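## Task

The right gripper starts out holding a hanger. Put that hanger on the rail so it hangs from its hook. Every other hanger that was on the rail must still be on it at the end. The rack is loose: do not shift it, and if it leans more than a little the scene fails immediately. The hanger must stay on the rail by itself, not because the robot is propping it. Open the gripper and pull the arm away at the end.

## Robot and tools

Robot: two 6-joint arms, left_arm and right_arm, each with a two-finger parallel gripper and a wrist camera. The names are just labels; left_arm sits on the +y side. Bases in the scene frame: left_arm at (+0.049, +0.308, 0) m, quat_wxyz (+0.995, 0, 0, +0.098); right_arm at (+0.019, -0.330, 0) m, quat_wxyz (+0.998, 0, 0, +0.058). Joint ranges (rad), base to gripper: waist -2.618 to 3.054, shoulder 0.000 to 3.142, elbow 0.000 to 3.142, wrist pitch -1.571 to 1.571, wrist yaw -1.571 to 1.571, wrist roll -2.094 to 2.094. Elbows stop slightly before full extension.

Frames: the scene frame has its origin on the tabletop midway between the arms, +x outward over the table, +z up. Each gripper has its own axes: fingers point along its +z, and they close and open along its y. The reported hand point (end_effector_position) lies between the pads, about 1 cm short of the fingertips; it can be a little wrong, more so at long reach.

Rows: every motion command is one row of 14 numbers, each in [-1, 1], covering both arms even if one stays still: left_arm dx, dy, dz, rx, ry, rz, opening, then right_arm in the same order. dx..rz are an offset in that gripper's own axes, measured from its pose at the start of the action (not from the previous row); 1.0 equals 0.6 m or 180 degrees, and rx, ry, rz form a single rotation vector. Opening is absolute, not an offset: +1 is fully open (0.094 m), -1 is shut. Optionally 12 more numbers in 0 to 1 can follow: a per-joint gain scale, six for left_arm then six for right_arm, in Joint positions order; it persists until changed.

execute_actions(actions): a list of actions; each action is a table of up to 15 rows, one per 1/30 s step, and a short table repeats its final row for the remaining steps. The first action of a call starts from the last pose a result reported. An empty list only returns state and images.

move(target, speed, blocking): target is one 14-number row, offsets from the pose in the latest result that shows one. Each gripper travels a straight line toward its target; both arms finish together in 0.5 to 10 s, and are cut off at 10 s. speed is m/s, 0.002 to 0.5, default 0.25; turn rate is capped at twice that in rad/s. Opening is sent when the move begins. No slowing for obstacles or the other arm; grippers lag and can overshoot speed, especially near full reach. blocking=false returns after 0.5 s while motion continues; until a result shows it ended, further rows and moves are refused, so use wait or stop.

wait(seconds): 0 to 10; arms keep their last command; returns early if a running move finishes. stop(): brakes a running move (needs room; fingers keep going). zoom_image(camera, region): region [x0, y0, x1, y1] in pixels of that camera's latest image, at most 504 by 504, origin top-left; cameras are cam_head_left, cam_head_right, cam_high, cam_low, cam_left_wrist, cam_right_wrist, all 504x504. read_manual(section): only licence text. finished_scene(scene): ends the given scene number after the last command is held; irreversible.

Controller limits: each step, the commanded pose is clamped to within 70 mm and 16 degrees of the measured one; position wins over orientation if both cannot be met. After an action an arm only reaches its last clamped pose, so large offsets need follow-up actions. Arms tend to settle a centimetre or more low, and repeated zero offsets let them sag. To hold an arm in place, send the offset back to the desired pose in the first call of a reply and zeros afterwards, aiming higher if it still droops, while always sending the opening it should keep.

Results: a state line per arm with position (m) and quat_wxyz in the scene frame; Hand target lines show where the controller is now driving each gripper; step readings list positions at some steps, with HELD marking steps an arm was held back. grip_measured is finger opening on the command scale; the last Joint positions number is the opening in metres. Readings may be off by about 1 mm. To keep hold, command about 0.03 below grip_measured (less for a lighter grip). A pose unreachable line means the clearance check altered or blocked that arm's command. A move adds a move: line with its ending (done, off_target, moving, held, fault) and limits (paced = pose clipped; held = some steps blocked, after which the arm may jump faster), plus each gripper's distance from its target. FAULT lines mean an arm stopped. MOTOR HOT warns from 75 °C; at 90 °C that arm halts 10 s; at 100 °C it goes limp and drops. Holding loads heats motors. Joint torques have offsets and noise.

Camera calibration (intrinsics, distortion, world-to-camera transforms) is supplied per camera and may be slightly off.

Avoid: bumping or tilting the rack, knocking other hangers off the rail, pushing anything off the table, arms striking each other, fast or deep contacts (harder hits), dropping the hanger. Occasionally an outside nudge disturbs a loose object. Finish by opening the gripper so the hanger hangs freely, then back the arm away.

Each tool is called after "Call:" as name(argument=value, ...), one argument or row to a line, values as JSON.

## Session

Call:
execute_actions(
  actions=[],
)

Scene clock: 0.00 s.
left_arm: end_effector_position=(+0.4196, +0.3823, +0.4155) grip_measured=+1.000 end_effector_quat_wxyz=(+0.711, -0.070, +0.696, +0.068) | right_arm: end_effector_position=(+0.2569, +0.0779, +0.3973) grip_measured=-0.847 end_effector_quat_wxyz=(+0.535, -0.208, +0.806, +0.145)
Joint positions: left_arm=[-0.002  1.038  1.055  0.004  0.    -0.006  0.094] | right_arm=[ 1.169  1.717  1.979 -0.787  0.697  0.369  0.007]
Joint velocities: left_arm=[ 0.002  0.022 -0.007  0.066  0.007  0.007  0.   ] | right_arm=[-0.007  0.012 -0.012  0.007  0.022 -0.037 -0.001]
Joint torques (N m, as the arm reports them, + toward a larger angle): no reading
Hand target (left_arm): +0.416, +0.382, +0.427; +0.721, -0.069, +0.686, +0.068
Hand target (right_arm): +0.257, +0.075, +0.406; +0.542, -0.199, +0.802, +0.151
Joint stiffness scale: left_arm=[1. 1. 1. 1. 1. 1.] | right_arm=[1. 1. 1. 1. 1. 1.]
camera_calibration (this result's frames):
cam_left_wrist: T_world_to_cam=[[0.251875, -0.967686, 0.012, 0.262564], [-0.672958, -0.184045, -0.716418, 0.654139], [0.695476, 0.172372, -0.697568, 0.0536091], [0, 0, 0, 1]] pos_world=[0.336791, 0.36523, 0.502882]
cam_right_wrist: T_world_to_cam=[[0.516687, -0.815116, 0.261955, -0.188595], [-0.505828, -0.537474, -0.67473, 0.479392], [0.690777, 0.21612, -0.690014, 0.187716], [0, 0, 0, 1]] pos_world=[0.210264, 0.0633648, 0.50239]

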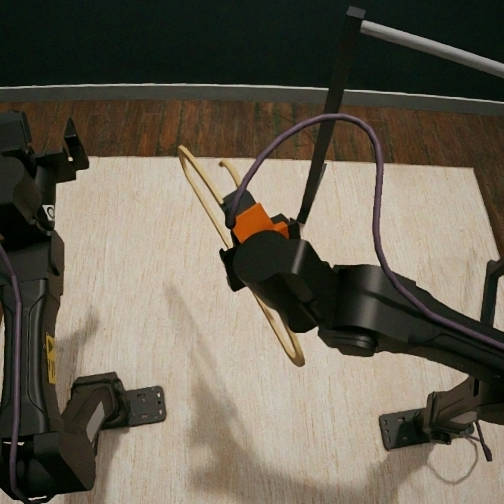

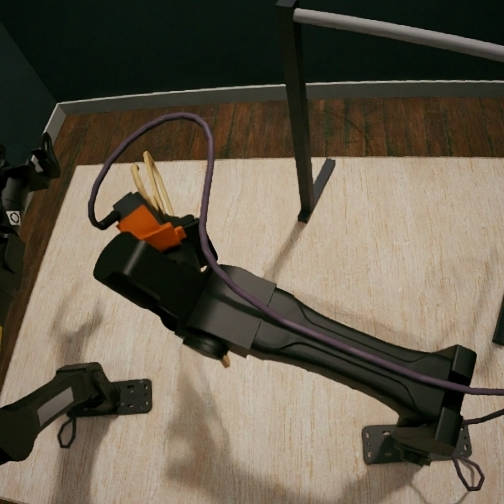

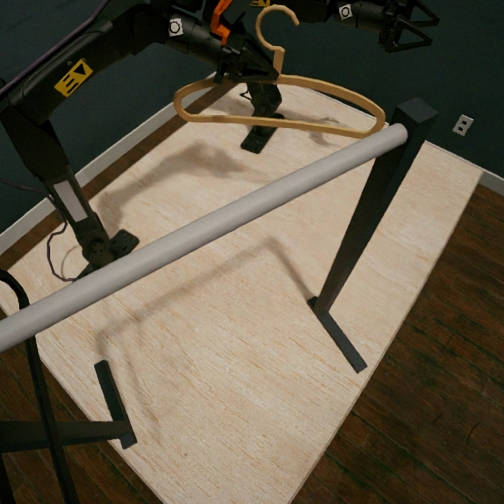

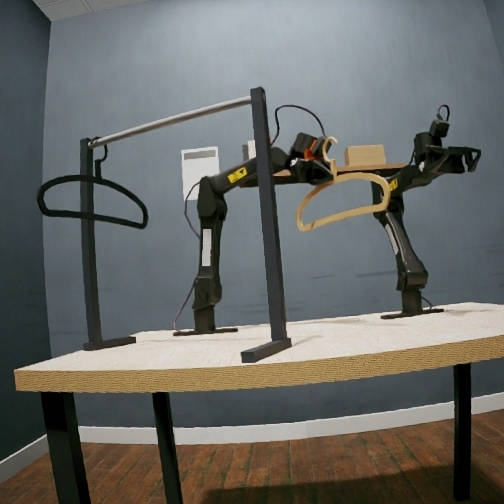

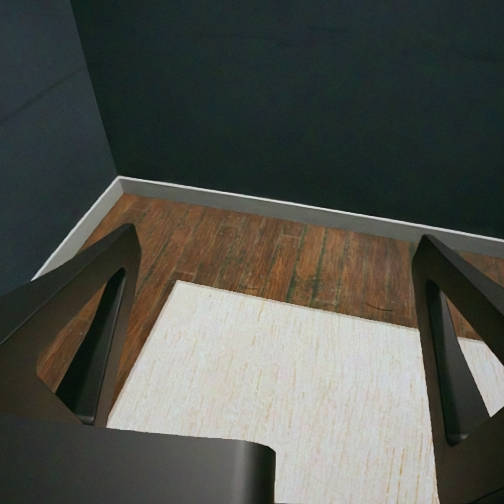

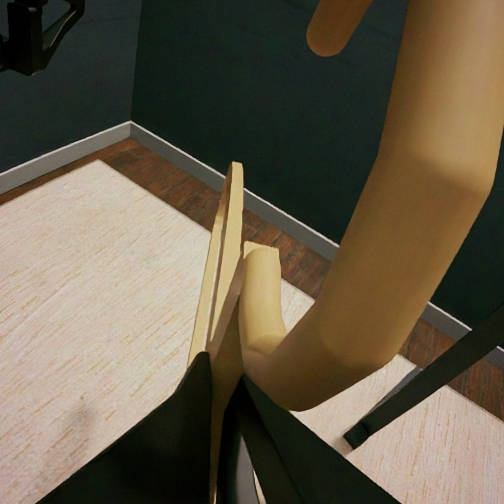

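Call:
move(
  target=[0,0,0,0,0,0,1,-0.04,-0.302,-0.17,0.271,-0.003,0.113,-1],
  speed=0.15,
)

Scene clock: 17.73 s.
left_arm: end_effector_position=(+0.4196, +0.3823, +0.4155) grip_measured=+1.000 end_effector_quat_wxyz=(+0.711, -0.070, +0.696, +0.068) | right_arm: end_effector_position=(+0.2700, -0.1084, +0.4458) grip_measured=-0.859 end_effector_quat_wxyz=(+0.593, +0.091, +0.800, -0.016)
Joint positions: left_arm=[-0.002  1.038  1.055  0.004  0.    -0.006  0.094] | right_arm=[ 1.126  1.659  2.199 -1.567  1.216  1.085  0.007]
Joint velocities: left_arm=[ 0.002 -0.017  0.007  0.037 -0.022  0.007  0.   ] | right_arm=[-0.012 -0.002 -0.002  0.037  0.022  0.022 -0.001]
Joint torques (N m, as the arm reports them, + toward a larger angle): left_arm=[ 0.04 -2.49  8.41  1.76 -0.01  0.  ] | right_arm=[-0.89 -7.9   4.84  0.96  0.72  0.04]
Hand target (left_arm): +0.420, +0.382, +0.415; +0.711, -0.070, +0.696, +0.068
Hand target (right_arm): +0.270, -0.123, +0.456; +0.607, +0.106, +0.787, -0.022
Off the commanded pose (left_arm): 0.000 m, 0 deg.
Off the commanded pose (right_arm): 0.018 m, 15 deg.
Joint stiffness scale: left_arm=[1. 1. 1. 1. 1. 1.] | right_arm=[1. 1. 1. 1. 1. 1.]
joint sent to its limit (right arm) — the command would take joint 4 (wrist pitch) past its lower limit, so that joint was sent only as far as its limit.
move: off_target (right_arm); limits=paced
camera_calibration (this result's frames):
cam_left_wrist: T_world_to_cam=[[0.251875, -0.967686, 0.012, 0.262564], [-0.672958, -0.184045, -0.716418, 0.654139], [0.695476, 0.172372, -0.697568, 0.0536091], [0, 0, 0, 1]] pos_world=[0.336791, 0.36523, 0.502882]
cam_right_wrist: T_world_to_cam=[[-0.135302, -0.97107, 0.196765, -0.171745], [-0.65848, -0.0602594, -0.750182, 0.545145], [0.740336, -0.231067, -0.631277, 0.164269], [0, 0, 0, 1]] pos_world=[0.214116, -0.0959694, 0.54645]

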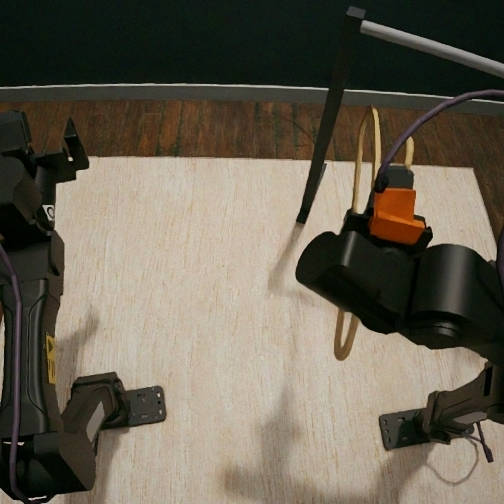

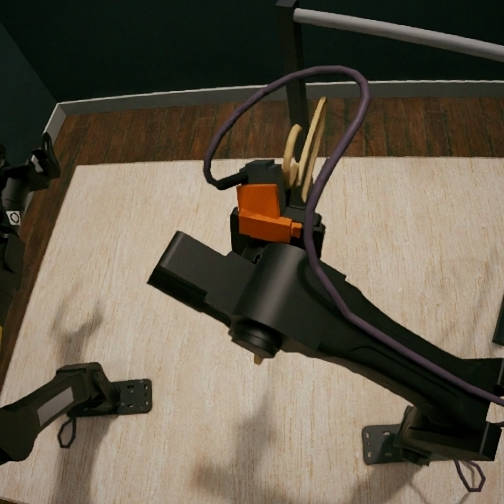

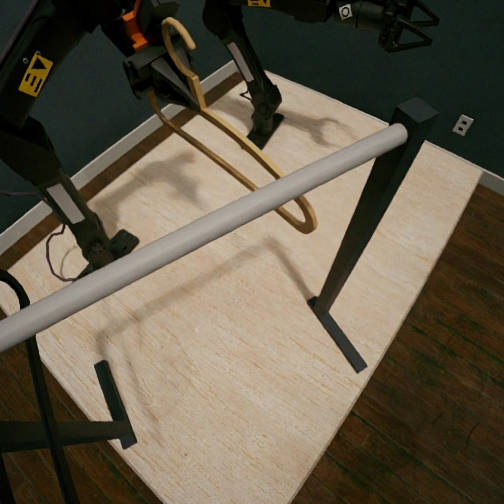

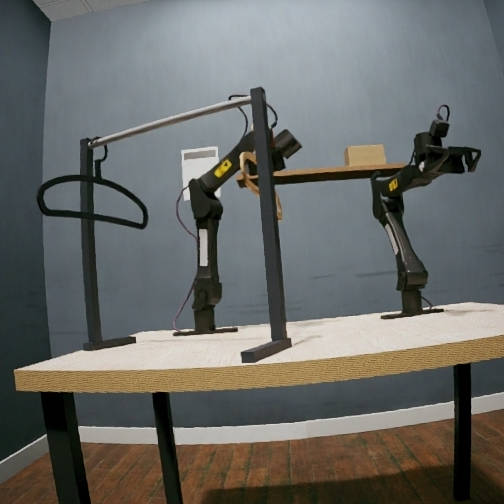

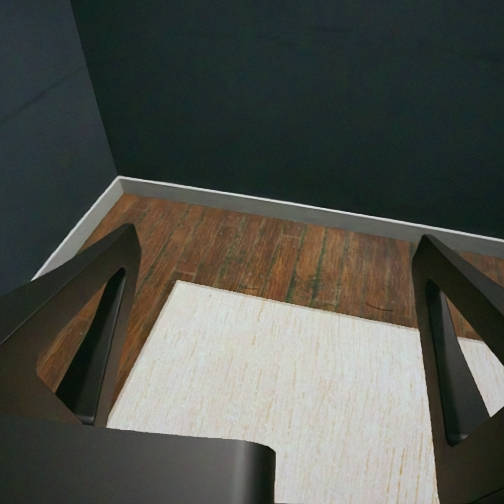

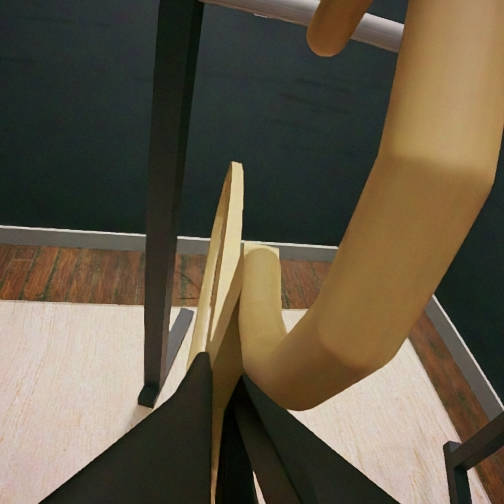

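Call:
move(
  target=[0,0,0,0,0,0,1,-0.145,-0.066,0.145,0.074,-0.002,0.023,-1],
  speed=0.1,
)

Call:
zoom_image(
  camera="cam_low",
  region=[150,60,330,220],
)

Call:
zoom_image(
  camera="cam_high",
  region=[100,0,400,200],
)

Scene clock: 27.60 s.
left_arm: end_effector_position=(+0.4196, +0.3823, +0.4155) grip_measured=+1.000 end_effector_quat_wxyz=(+0.711, -0.070, +0.696, +0.068) | right_arm: end_effector_position=(+0.3695, -0.1670, +0.4940) grip_measured=-0.859 end_effector_quat_wxyz=(+0.594, +0.167, +0.783, -0.073)
Joint positions: left_arm=[-0.002  1.038  1.055  0.004  0.    -0.006  0.094] | right_arm=[ 0.739  1.978  2.858 -1.55   1.097  0.702  0.007]
Joint velocities: left_arm=[ 0.007 -0.007  0.002 -0.081 -0.007 -0.037  0.   ] | right_arm=[-0.017 -0.002  0.002 -0.007 -0.11  -0.022 -0.001]
Joint torques (N m, as the arm reports them, + toward a larger angle): left_arm=[ 0.06 -2.49  8.44  1.75  0.    0.  ] | right_arm=[-0.71 -6.68  6.35  1.54  0.43 -0.07]
Hand target (left_arm): +0.420, +0.382, +0.415; +0.711, -0.070, +0.696, +0.068
Hand target (right_arm): +0.371, -0.171, +0.499; +0.601, +0.176, +0.776, -0.075
Off the commanded pose (left_arm): 0.000 m, 0 deg.
Off the commanded pose (right_arm): 0.006 m, 3 deg.
Joint stiffness scale: left_arm=[1. 1. 1. 1. 1. 1.] | right_arm=[1. 1. 1. 1. 1. 1.]
elbow stopped short (right arm): the move would have taken joint 3 (elbow) straighter than the controller allows; a more bent joint 3 avoids this.
move: off_target (right_arm)
camera_calibration (this result's frames):
cam_left_wrist: T_world_to_cam=[[0.251875, -0.967686, 0.012, 0.262564], [-0.672958, -0.184045, -0.716418, 0.654139], [0.695476, 0.172372, -0.697568, 0.0536091], [0, 0, 0, 1]] pos_world=[0.336791, 0.36523, 0.502882]
cam_right_wrist: T_world_to_cam=[[-0.323463, -0.925916, 0.195068, -0.146755], [-0.6466, 0.0657748, -0.759988, 0.664831], [0.690855, -0.371959, -0.619973, 0.0967229], [0, 0, 0, 1]] pos_world=[0.315588, -0.143635, 0.593856]

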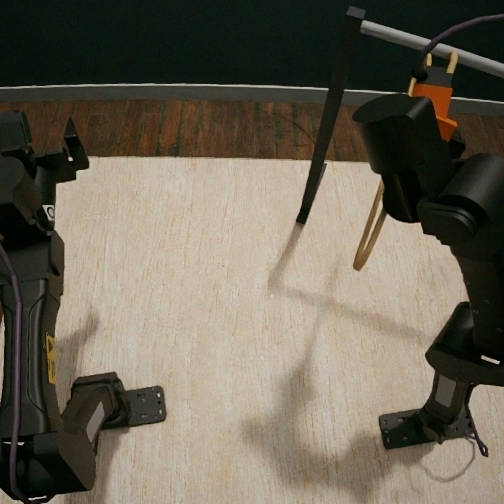

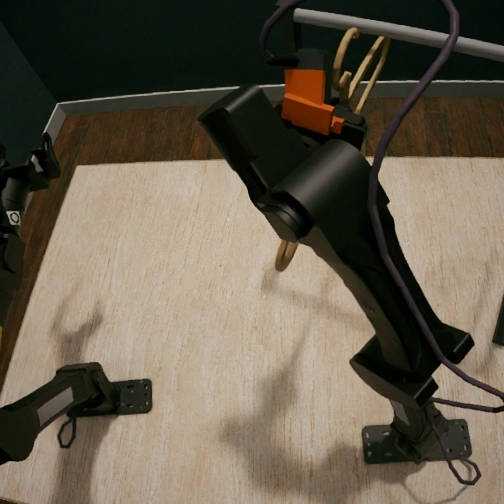

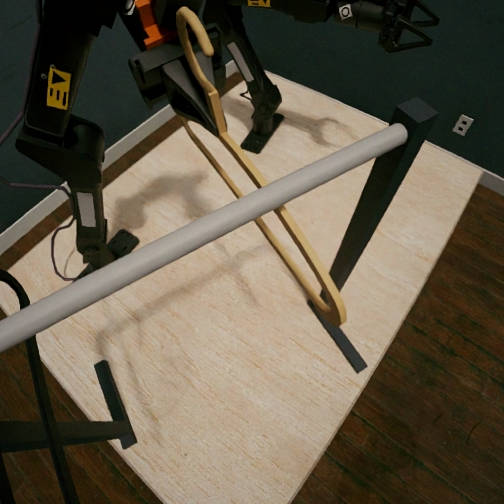

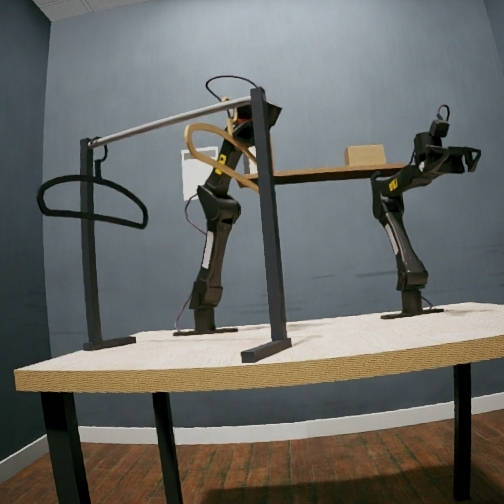

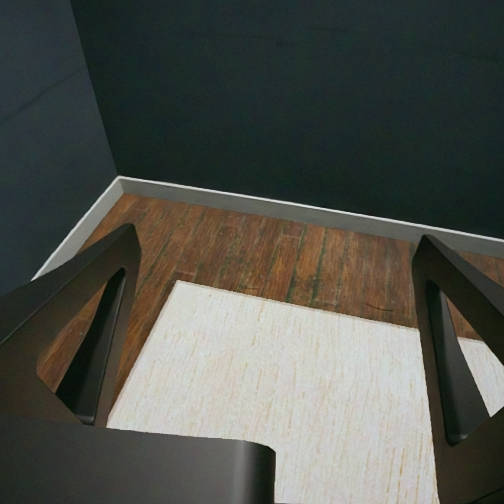

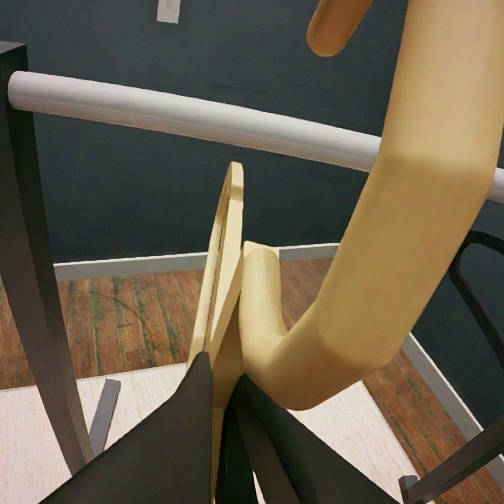

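Region (150, 60, 330, 220) of cam_low's 504x504 image, scaled by 2.800, with more detail than that image has.

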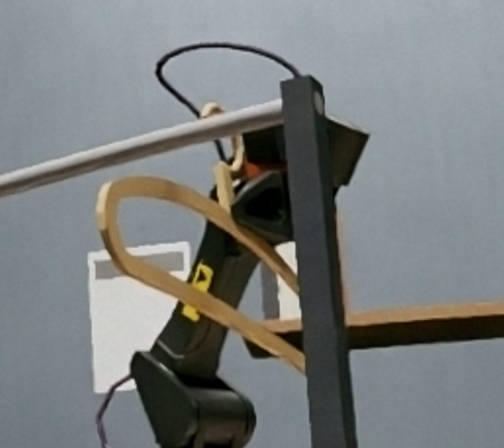

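Region (100, 0, 400, 200) of cam_high's 504x504 image, scaled by 1.680, with more detail than that image has.

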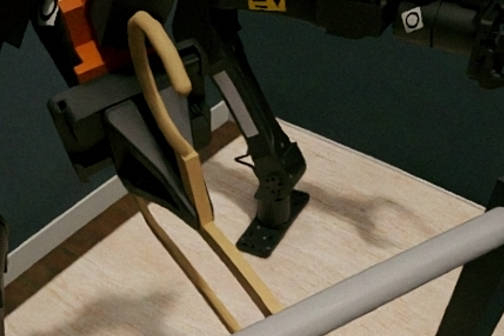

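Call:
move(
  target=[0,0,0,0,0,0,1,-0.05,-0.008,0.148,0,0,0,-1],
  speed=0.03,
)

Call:
zoom_image(
  camera="cam_low",
  region=[150,60,330,220],
)

Call:
zoom_image(
  camera="cam_high",
  region=[100,0,400,200],
)

Scene clock: 37.87 s.
left_arm: end_effector_position=(+0.4196, +0.3823, +0.4155) grip_measured=+1.000 end_effector_quat_wxyz=(+0.711, -0.070, +0.696, +0.068) | right_arm: end_effector_position=(+0.4528, -0.2029, +0.4867) grip_measured=-0.859 end_effector_quat_wxyz=(+0.585, +0.153, +0.792, -0.079)
Joint positions: left_arm=[-0.002  1.038  1.055  0.004  0.    -0.006  0.094] | right_arm=[ 0.468  2.045  2.858 -1.289  0.851  0.427  0.007]
Joint velocities: left_arm=[-0.012  0.027 -0.002  0.007  0.051 -0.051  0.   ] | right_arm=[ 0.007 -0.007 -0.012  0.051 -0.066 -0.037 -0.001]
Joint torques (N m, as the arm reports them, + toward a larger angle): left_arm=[ 0.03 -2.49  8.38  1.75  0.    0.  ] | right_arm=[-0.84 -7.99  6.97  2.02  0.25 -0.12]
Hand target (left_arm): +0.420, +0.382, +0.415; +0.711, -0.070, +0.696, +0.068
Hand target (right_arm): +0.455, -0.207, +0.498; +0.601, +0.165, +0.779, -0.071
Off the commanded pose (left_arm): 0.000 m, 0 deg.
Off the commanded pose (right_arm): 0.011 m, 2 deg.
Joint stiffness scale: left_arm=[1. 1. 1. 1. 1. 1.] | right_arm=[1. 1. 1. 1. 1. 1.]
elbow stopped short (right arm): the move would have taken joint 3 (elbow) straighter than the controller allows; a more bent joint 3 avoids this.
move: off_target (right_arm)
camera_calibration (this result's frames):
cam_left_wrist: T_world_to_cam=[[0.251875, -0.967686, 0.012, 0.262564], [-0.672958, -0.184045, -0.716418, 0.654139], [0.695476, 0.172372, -0.697568, 0.0536091], [0, 0, 0, 1]] pos_world=[0.336791, 0.36523, 0.502882]
cam_right_wrist: T_world_to_cam=[[-0.301051, -0.927063, 0.223433, -0.175772], [-0.668842, 0.0382656, -0.742419, 0.711404], [0.679719, -0.372947, -0.631579, 0.0317862], [0, 0, 0, 1]] pos_world=[0.401295, -0.178319, 0.587508]

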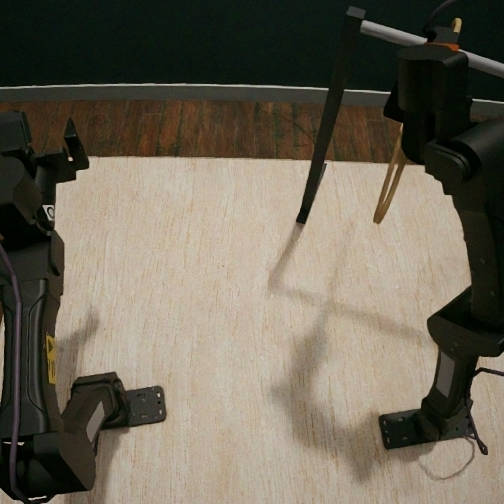

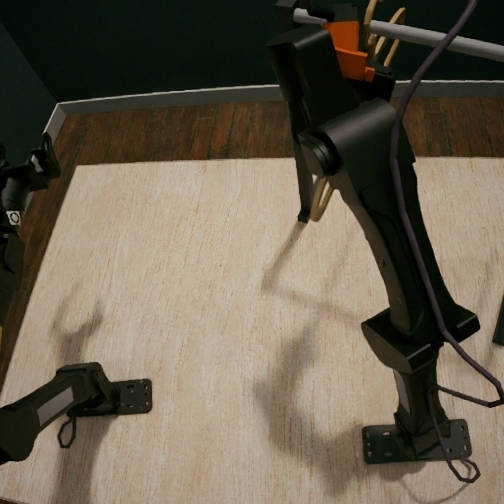

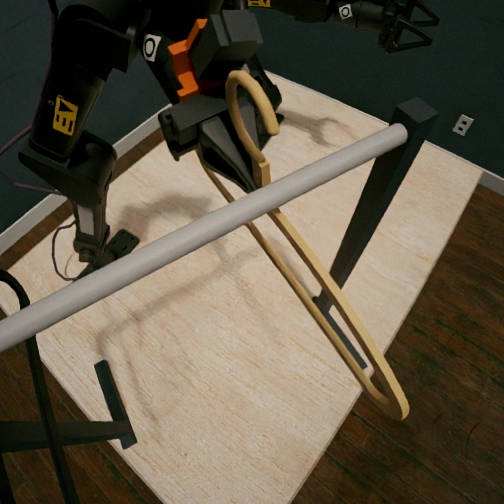

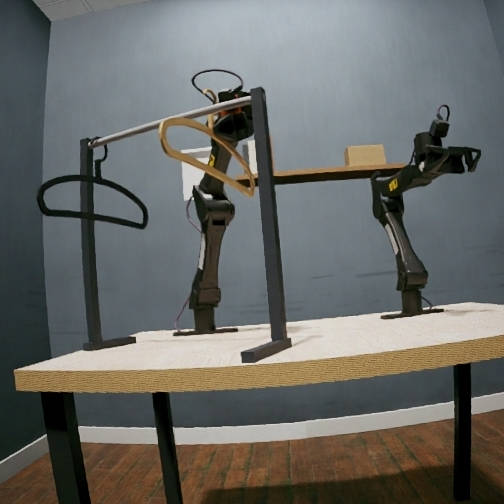

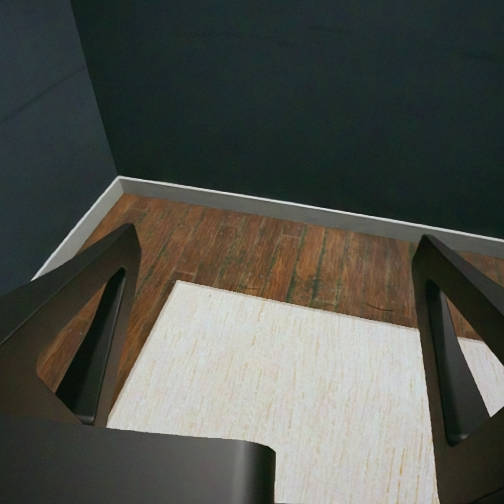

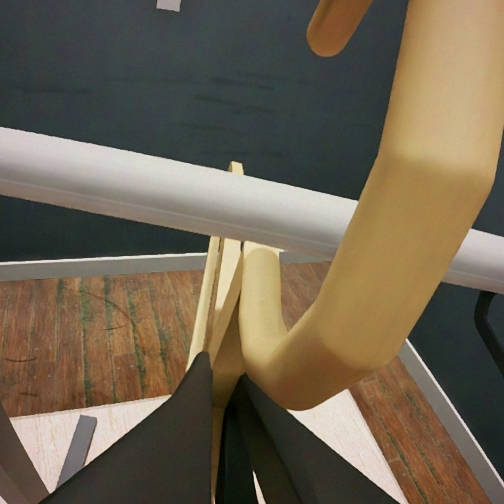

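Region (150, 60, 330, 220) of cam_low's 504x504 image, scaled by 2.800, with more detail than that image has.

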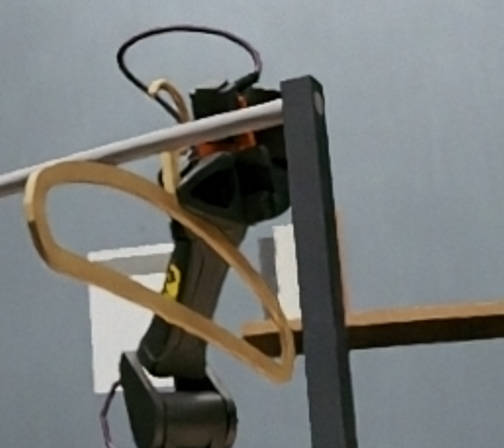

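Region (100, 0, 400, 200) of cam_high's 504x504 image, scaled by 1.680, with more detail than that image has.

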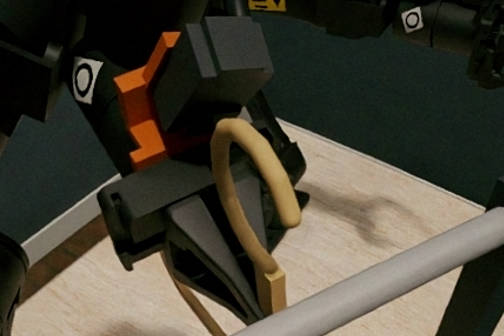

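Call:
move(
  target=[0,0,0,0,0,0,1,0,-0.004,0.078,0,0,0,-1],
  speed=0.03,
)

Call:
zoom_image(
  camera="cam_high",
  region=[150,0,450,250],
)

Call:
zoom_image(
  camera="cam_low",
  region=[150,60,330,220],
)

Scene clock: 45.93 s.
left_arm: end_effector_position=(+0.4196, +0.3823, +0.4155) grip_measured=+1.000 end_effector_quat_wxyz=(+0.711, -0.070, +0.696, +0.068) | right_arm: end_effector_position=(+0.4888, -0.2178, +0.4673) grip_measured=-0.859 end_effector_quat_wxyz=(+0.572, +0.148, +0.803, -0.081)
Joint positions: left_arm=[-0.002  1.038  1.055  0.004  0.    -0.006  0.094] | right_arm=[ 0.371  2.099  2.858 -1.233  0.752  0.378  0.007]
Joint velocities: left_arm=[-0.002 -0.012  0.002 -0.022  0.022 -0.022  0.   ] | right_arm=[ 0.002  0.012  0.007  0.007 -0.051  0.081 -0.001]
Joint torques (N m, as the arm reports them, + toward a larger angle): left_arm=[ 0.03 -2.48  8.43  1.76 -0.02  0.  ] | right_arm=[-0.99 -9.1   4.92  2.12  0.22 -0.14]
Hand target (left_arm): +0.420, +0.382, +0.415; +0.711, -0.070, +0.696, +0.068
Hand target (right_arm): +0.494, -0.220, +0.473; +0.582, +0.155, +0.794, -0.079
Off the commanded pose (left_arm): 0.000 m, 0 deg.
Off the commanded pose (right_arm): 0.008 m, 2 deg.
Joint stiffness scale: left_arm=[1. 1. 1. 1. 1. 1.] | right_arm=[1. 1. 1. 1. 1. 1.]
move: done
camera_calibration (this result's frames):
cam_left_wrist: T_world_to_cam=[[0.251875, -0.967686, 0.012, 0.262564], [-0.672958, -0.184045, -0.716418, 0.654139], [0.695476, 0.172372, -0.697568, 0.0536091], [0, 0, 0, 1]] pos_world=[0.336791, 0.36523, 0.502882]
cam_right_wrist: T_world_to_cam=[[-0.286367, -0.92792, 0.238659, -0.188933], [-0.695577, 0.0300405, -0.717824, 0.72145], [0.658913, -0.371567, -0.654042, 0.010482], [0, 0, 0, 1]] pos_world=[0.440813, -0.193092, 0.56982]

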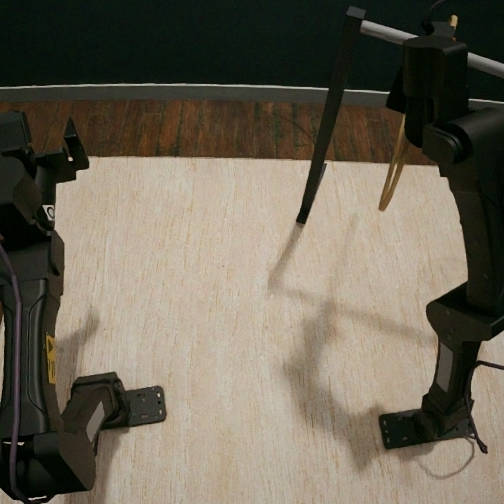

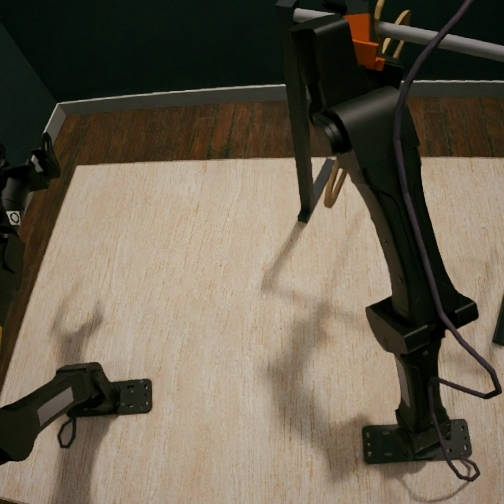

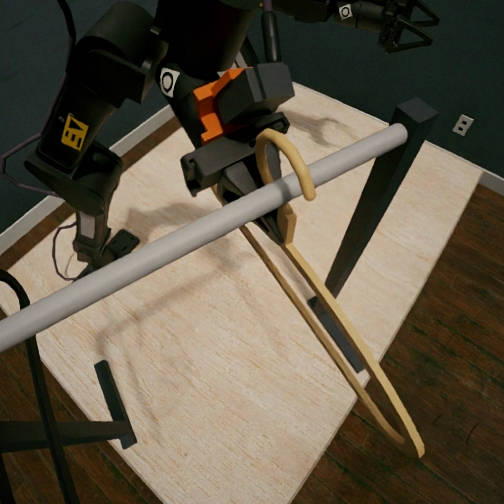

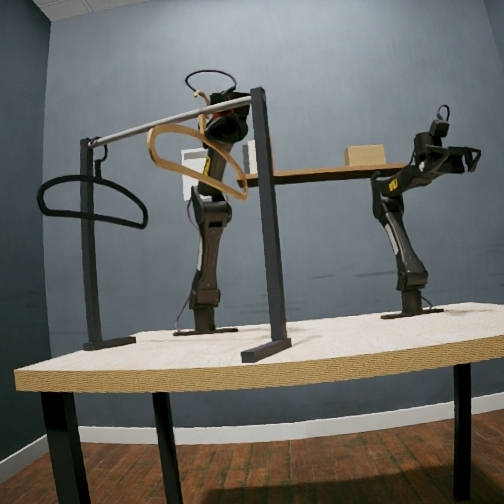

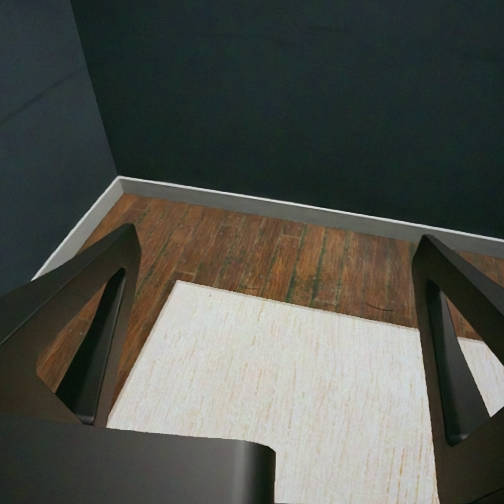

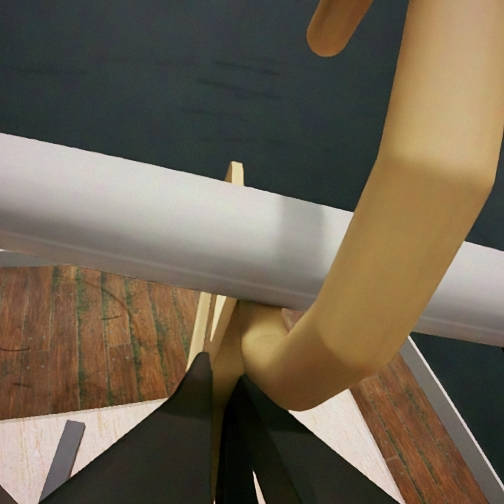

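Region (150, 0, 450, 250) of cam_high's 504x504 image, scaled by 1.680, with more detail than that image has.

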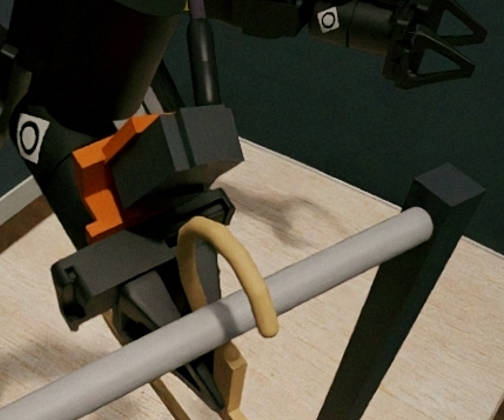

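Region (150, 60, 330, 220) of cam_low's 504x504 image, scaled by 2.800, with more detail than that image has.

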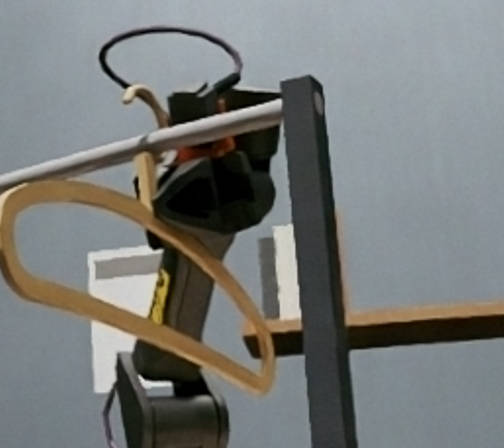

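Call:
move(
  target=[0,0,0,0,0,0,1,0.055,0,0.035,0,0,0,-1],
  speed=0.03,
)

Call:
zoom_image(
  camera="cam_high",
  region=[150,0,450,250],
)

Call:
zoom_image(
  camera="cam_low",
  region=[150,60,330,220],
)

Scene clock: 53.90 s.
left_arm: end_effector_position=(+0.4196, +0.3823, +0.4155) grip_measured=+1.000 end_effector_quat_wxyz=(+0.711, -0.070, +0.696, +0.068) | right_arm: end_effector_position=(+0.5005, -0.2110, +0.4349) grip_measured=-0.859 end_effector_quat_wxyz=(+0.580, +0.148, +0.798, -0.072)
Joint positions: left_arm=[-0.002  1.038  1.055  0.004  0.    -0.006  0.094] | right_arm=[ 0.37   1.866  2.265 -0.842  0.743  0.37   0.007]
Joint velocities: left_arm=[ 0.007  0.007 -0.012 -0.037 -0.007 -0.022  0.   ] | right_arm=[ 0.007 -0.012 -0.042 -0.037 -0.066 -0.051 -0.001]
Joint torques (N m, as the arm reports them, + toward a larger angle): left_arm=[ 0.04 -2.49  8.39  1.75 -0.01  0.  ] | right_arm=[-1.33 -9.91  4.92  1.48  0.11 -0.05]
Hand target (left_arm): +0.420, +0.382, +0.415; +0.711, -0.070, +0.696, +0.068
Hand target (right_arm): +0.498, -0.219, +0.430; +0.572, +0.148, +0.803, -0.081
Off the commanded pose (left_arm): 0.000 m, 0 deg.
Off the commanded pose (right_arm): 0.010 m, 2 deg.
Joint stiffness scale: left_arm=[1. 1. 1. 1. 1. 1.] | right_arm=[1. 1. 1. 1. 1. 1.]
move: done
camera_calibration (this result's frames):
cam_left_wrist: T_world_to_cam=[[0.251875, -0.967686, 0.012, 0.262564], [-0.672958, -0.184045, -0.716418, 0.654139], [0.695476, 0.172372, -0.697568, 0.0536091], [0, 0, 0, 1]] pos_world=[0.336791, 0.36523, 0.502882]
cam_right_wrist: T_world_to_cam=[[-0.283164, -0.933065, 0.221827, -0.166931], [-0.679454, 0.0319302, -0.733023, 0.705104], [0.676875, -0.358287, -0.643017, -0.0269274], [0, 0, 0, 1]] pos_world=[0.450044, -0.187919, 0.536572]

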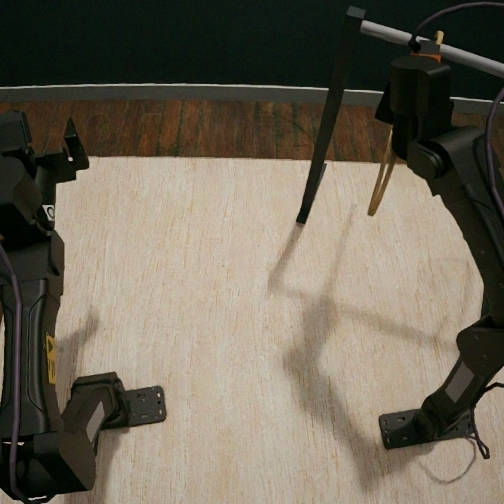

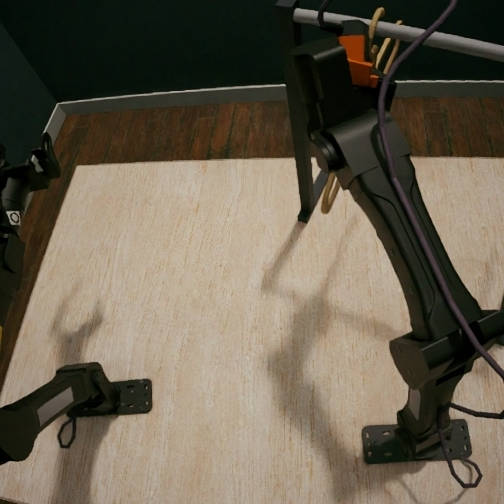

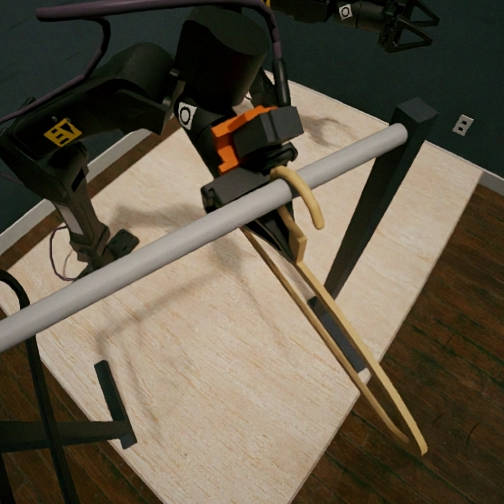

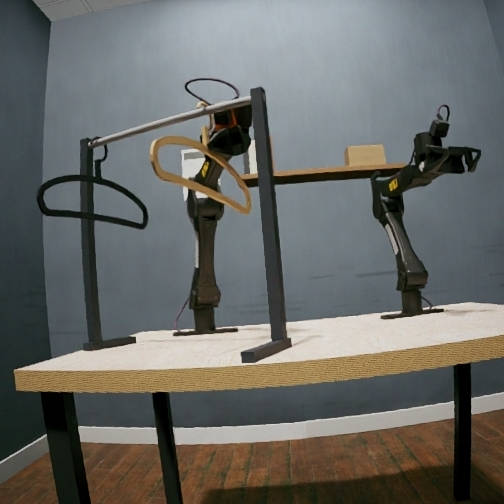

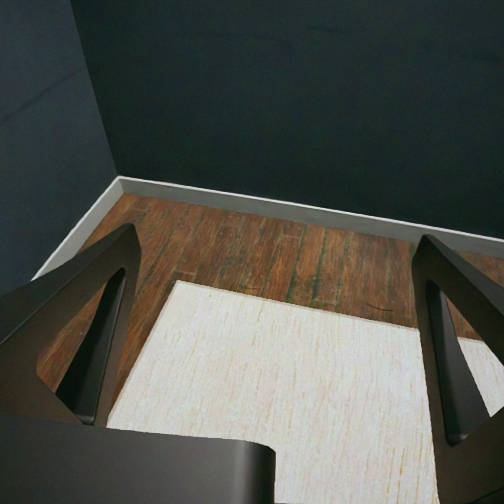

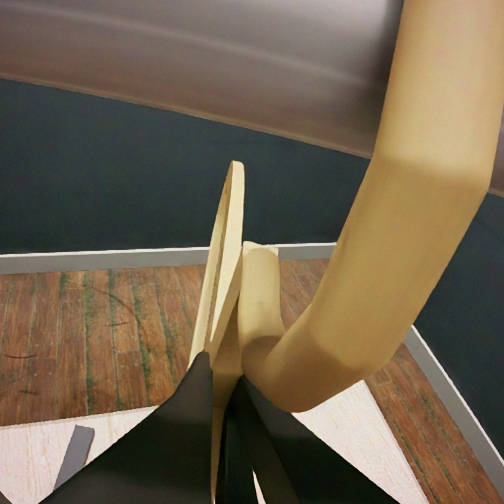

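Region (150, 0, 450, 250) of cam_high's 504x504 image, scaled by 1.680, with more detail than that image has.

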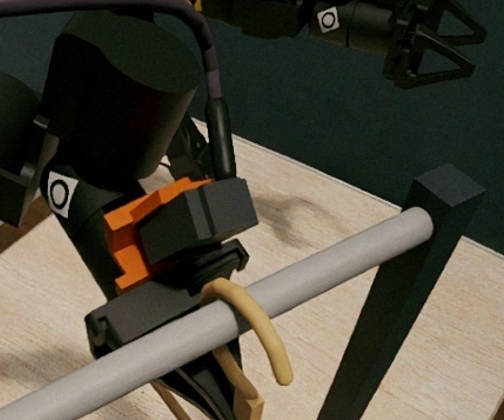

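Region (150, 60, 330, 220) of cam_low's 504x504 image, scaled by 2.800, with more detail than that image has.

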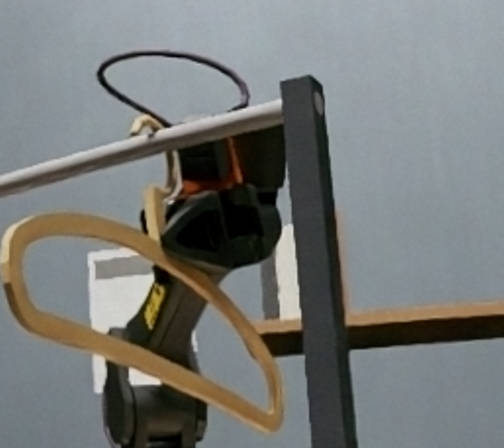

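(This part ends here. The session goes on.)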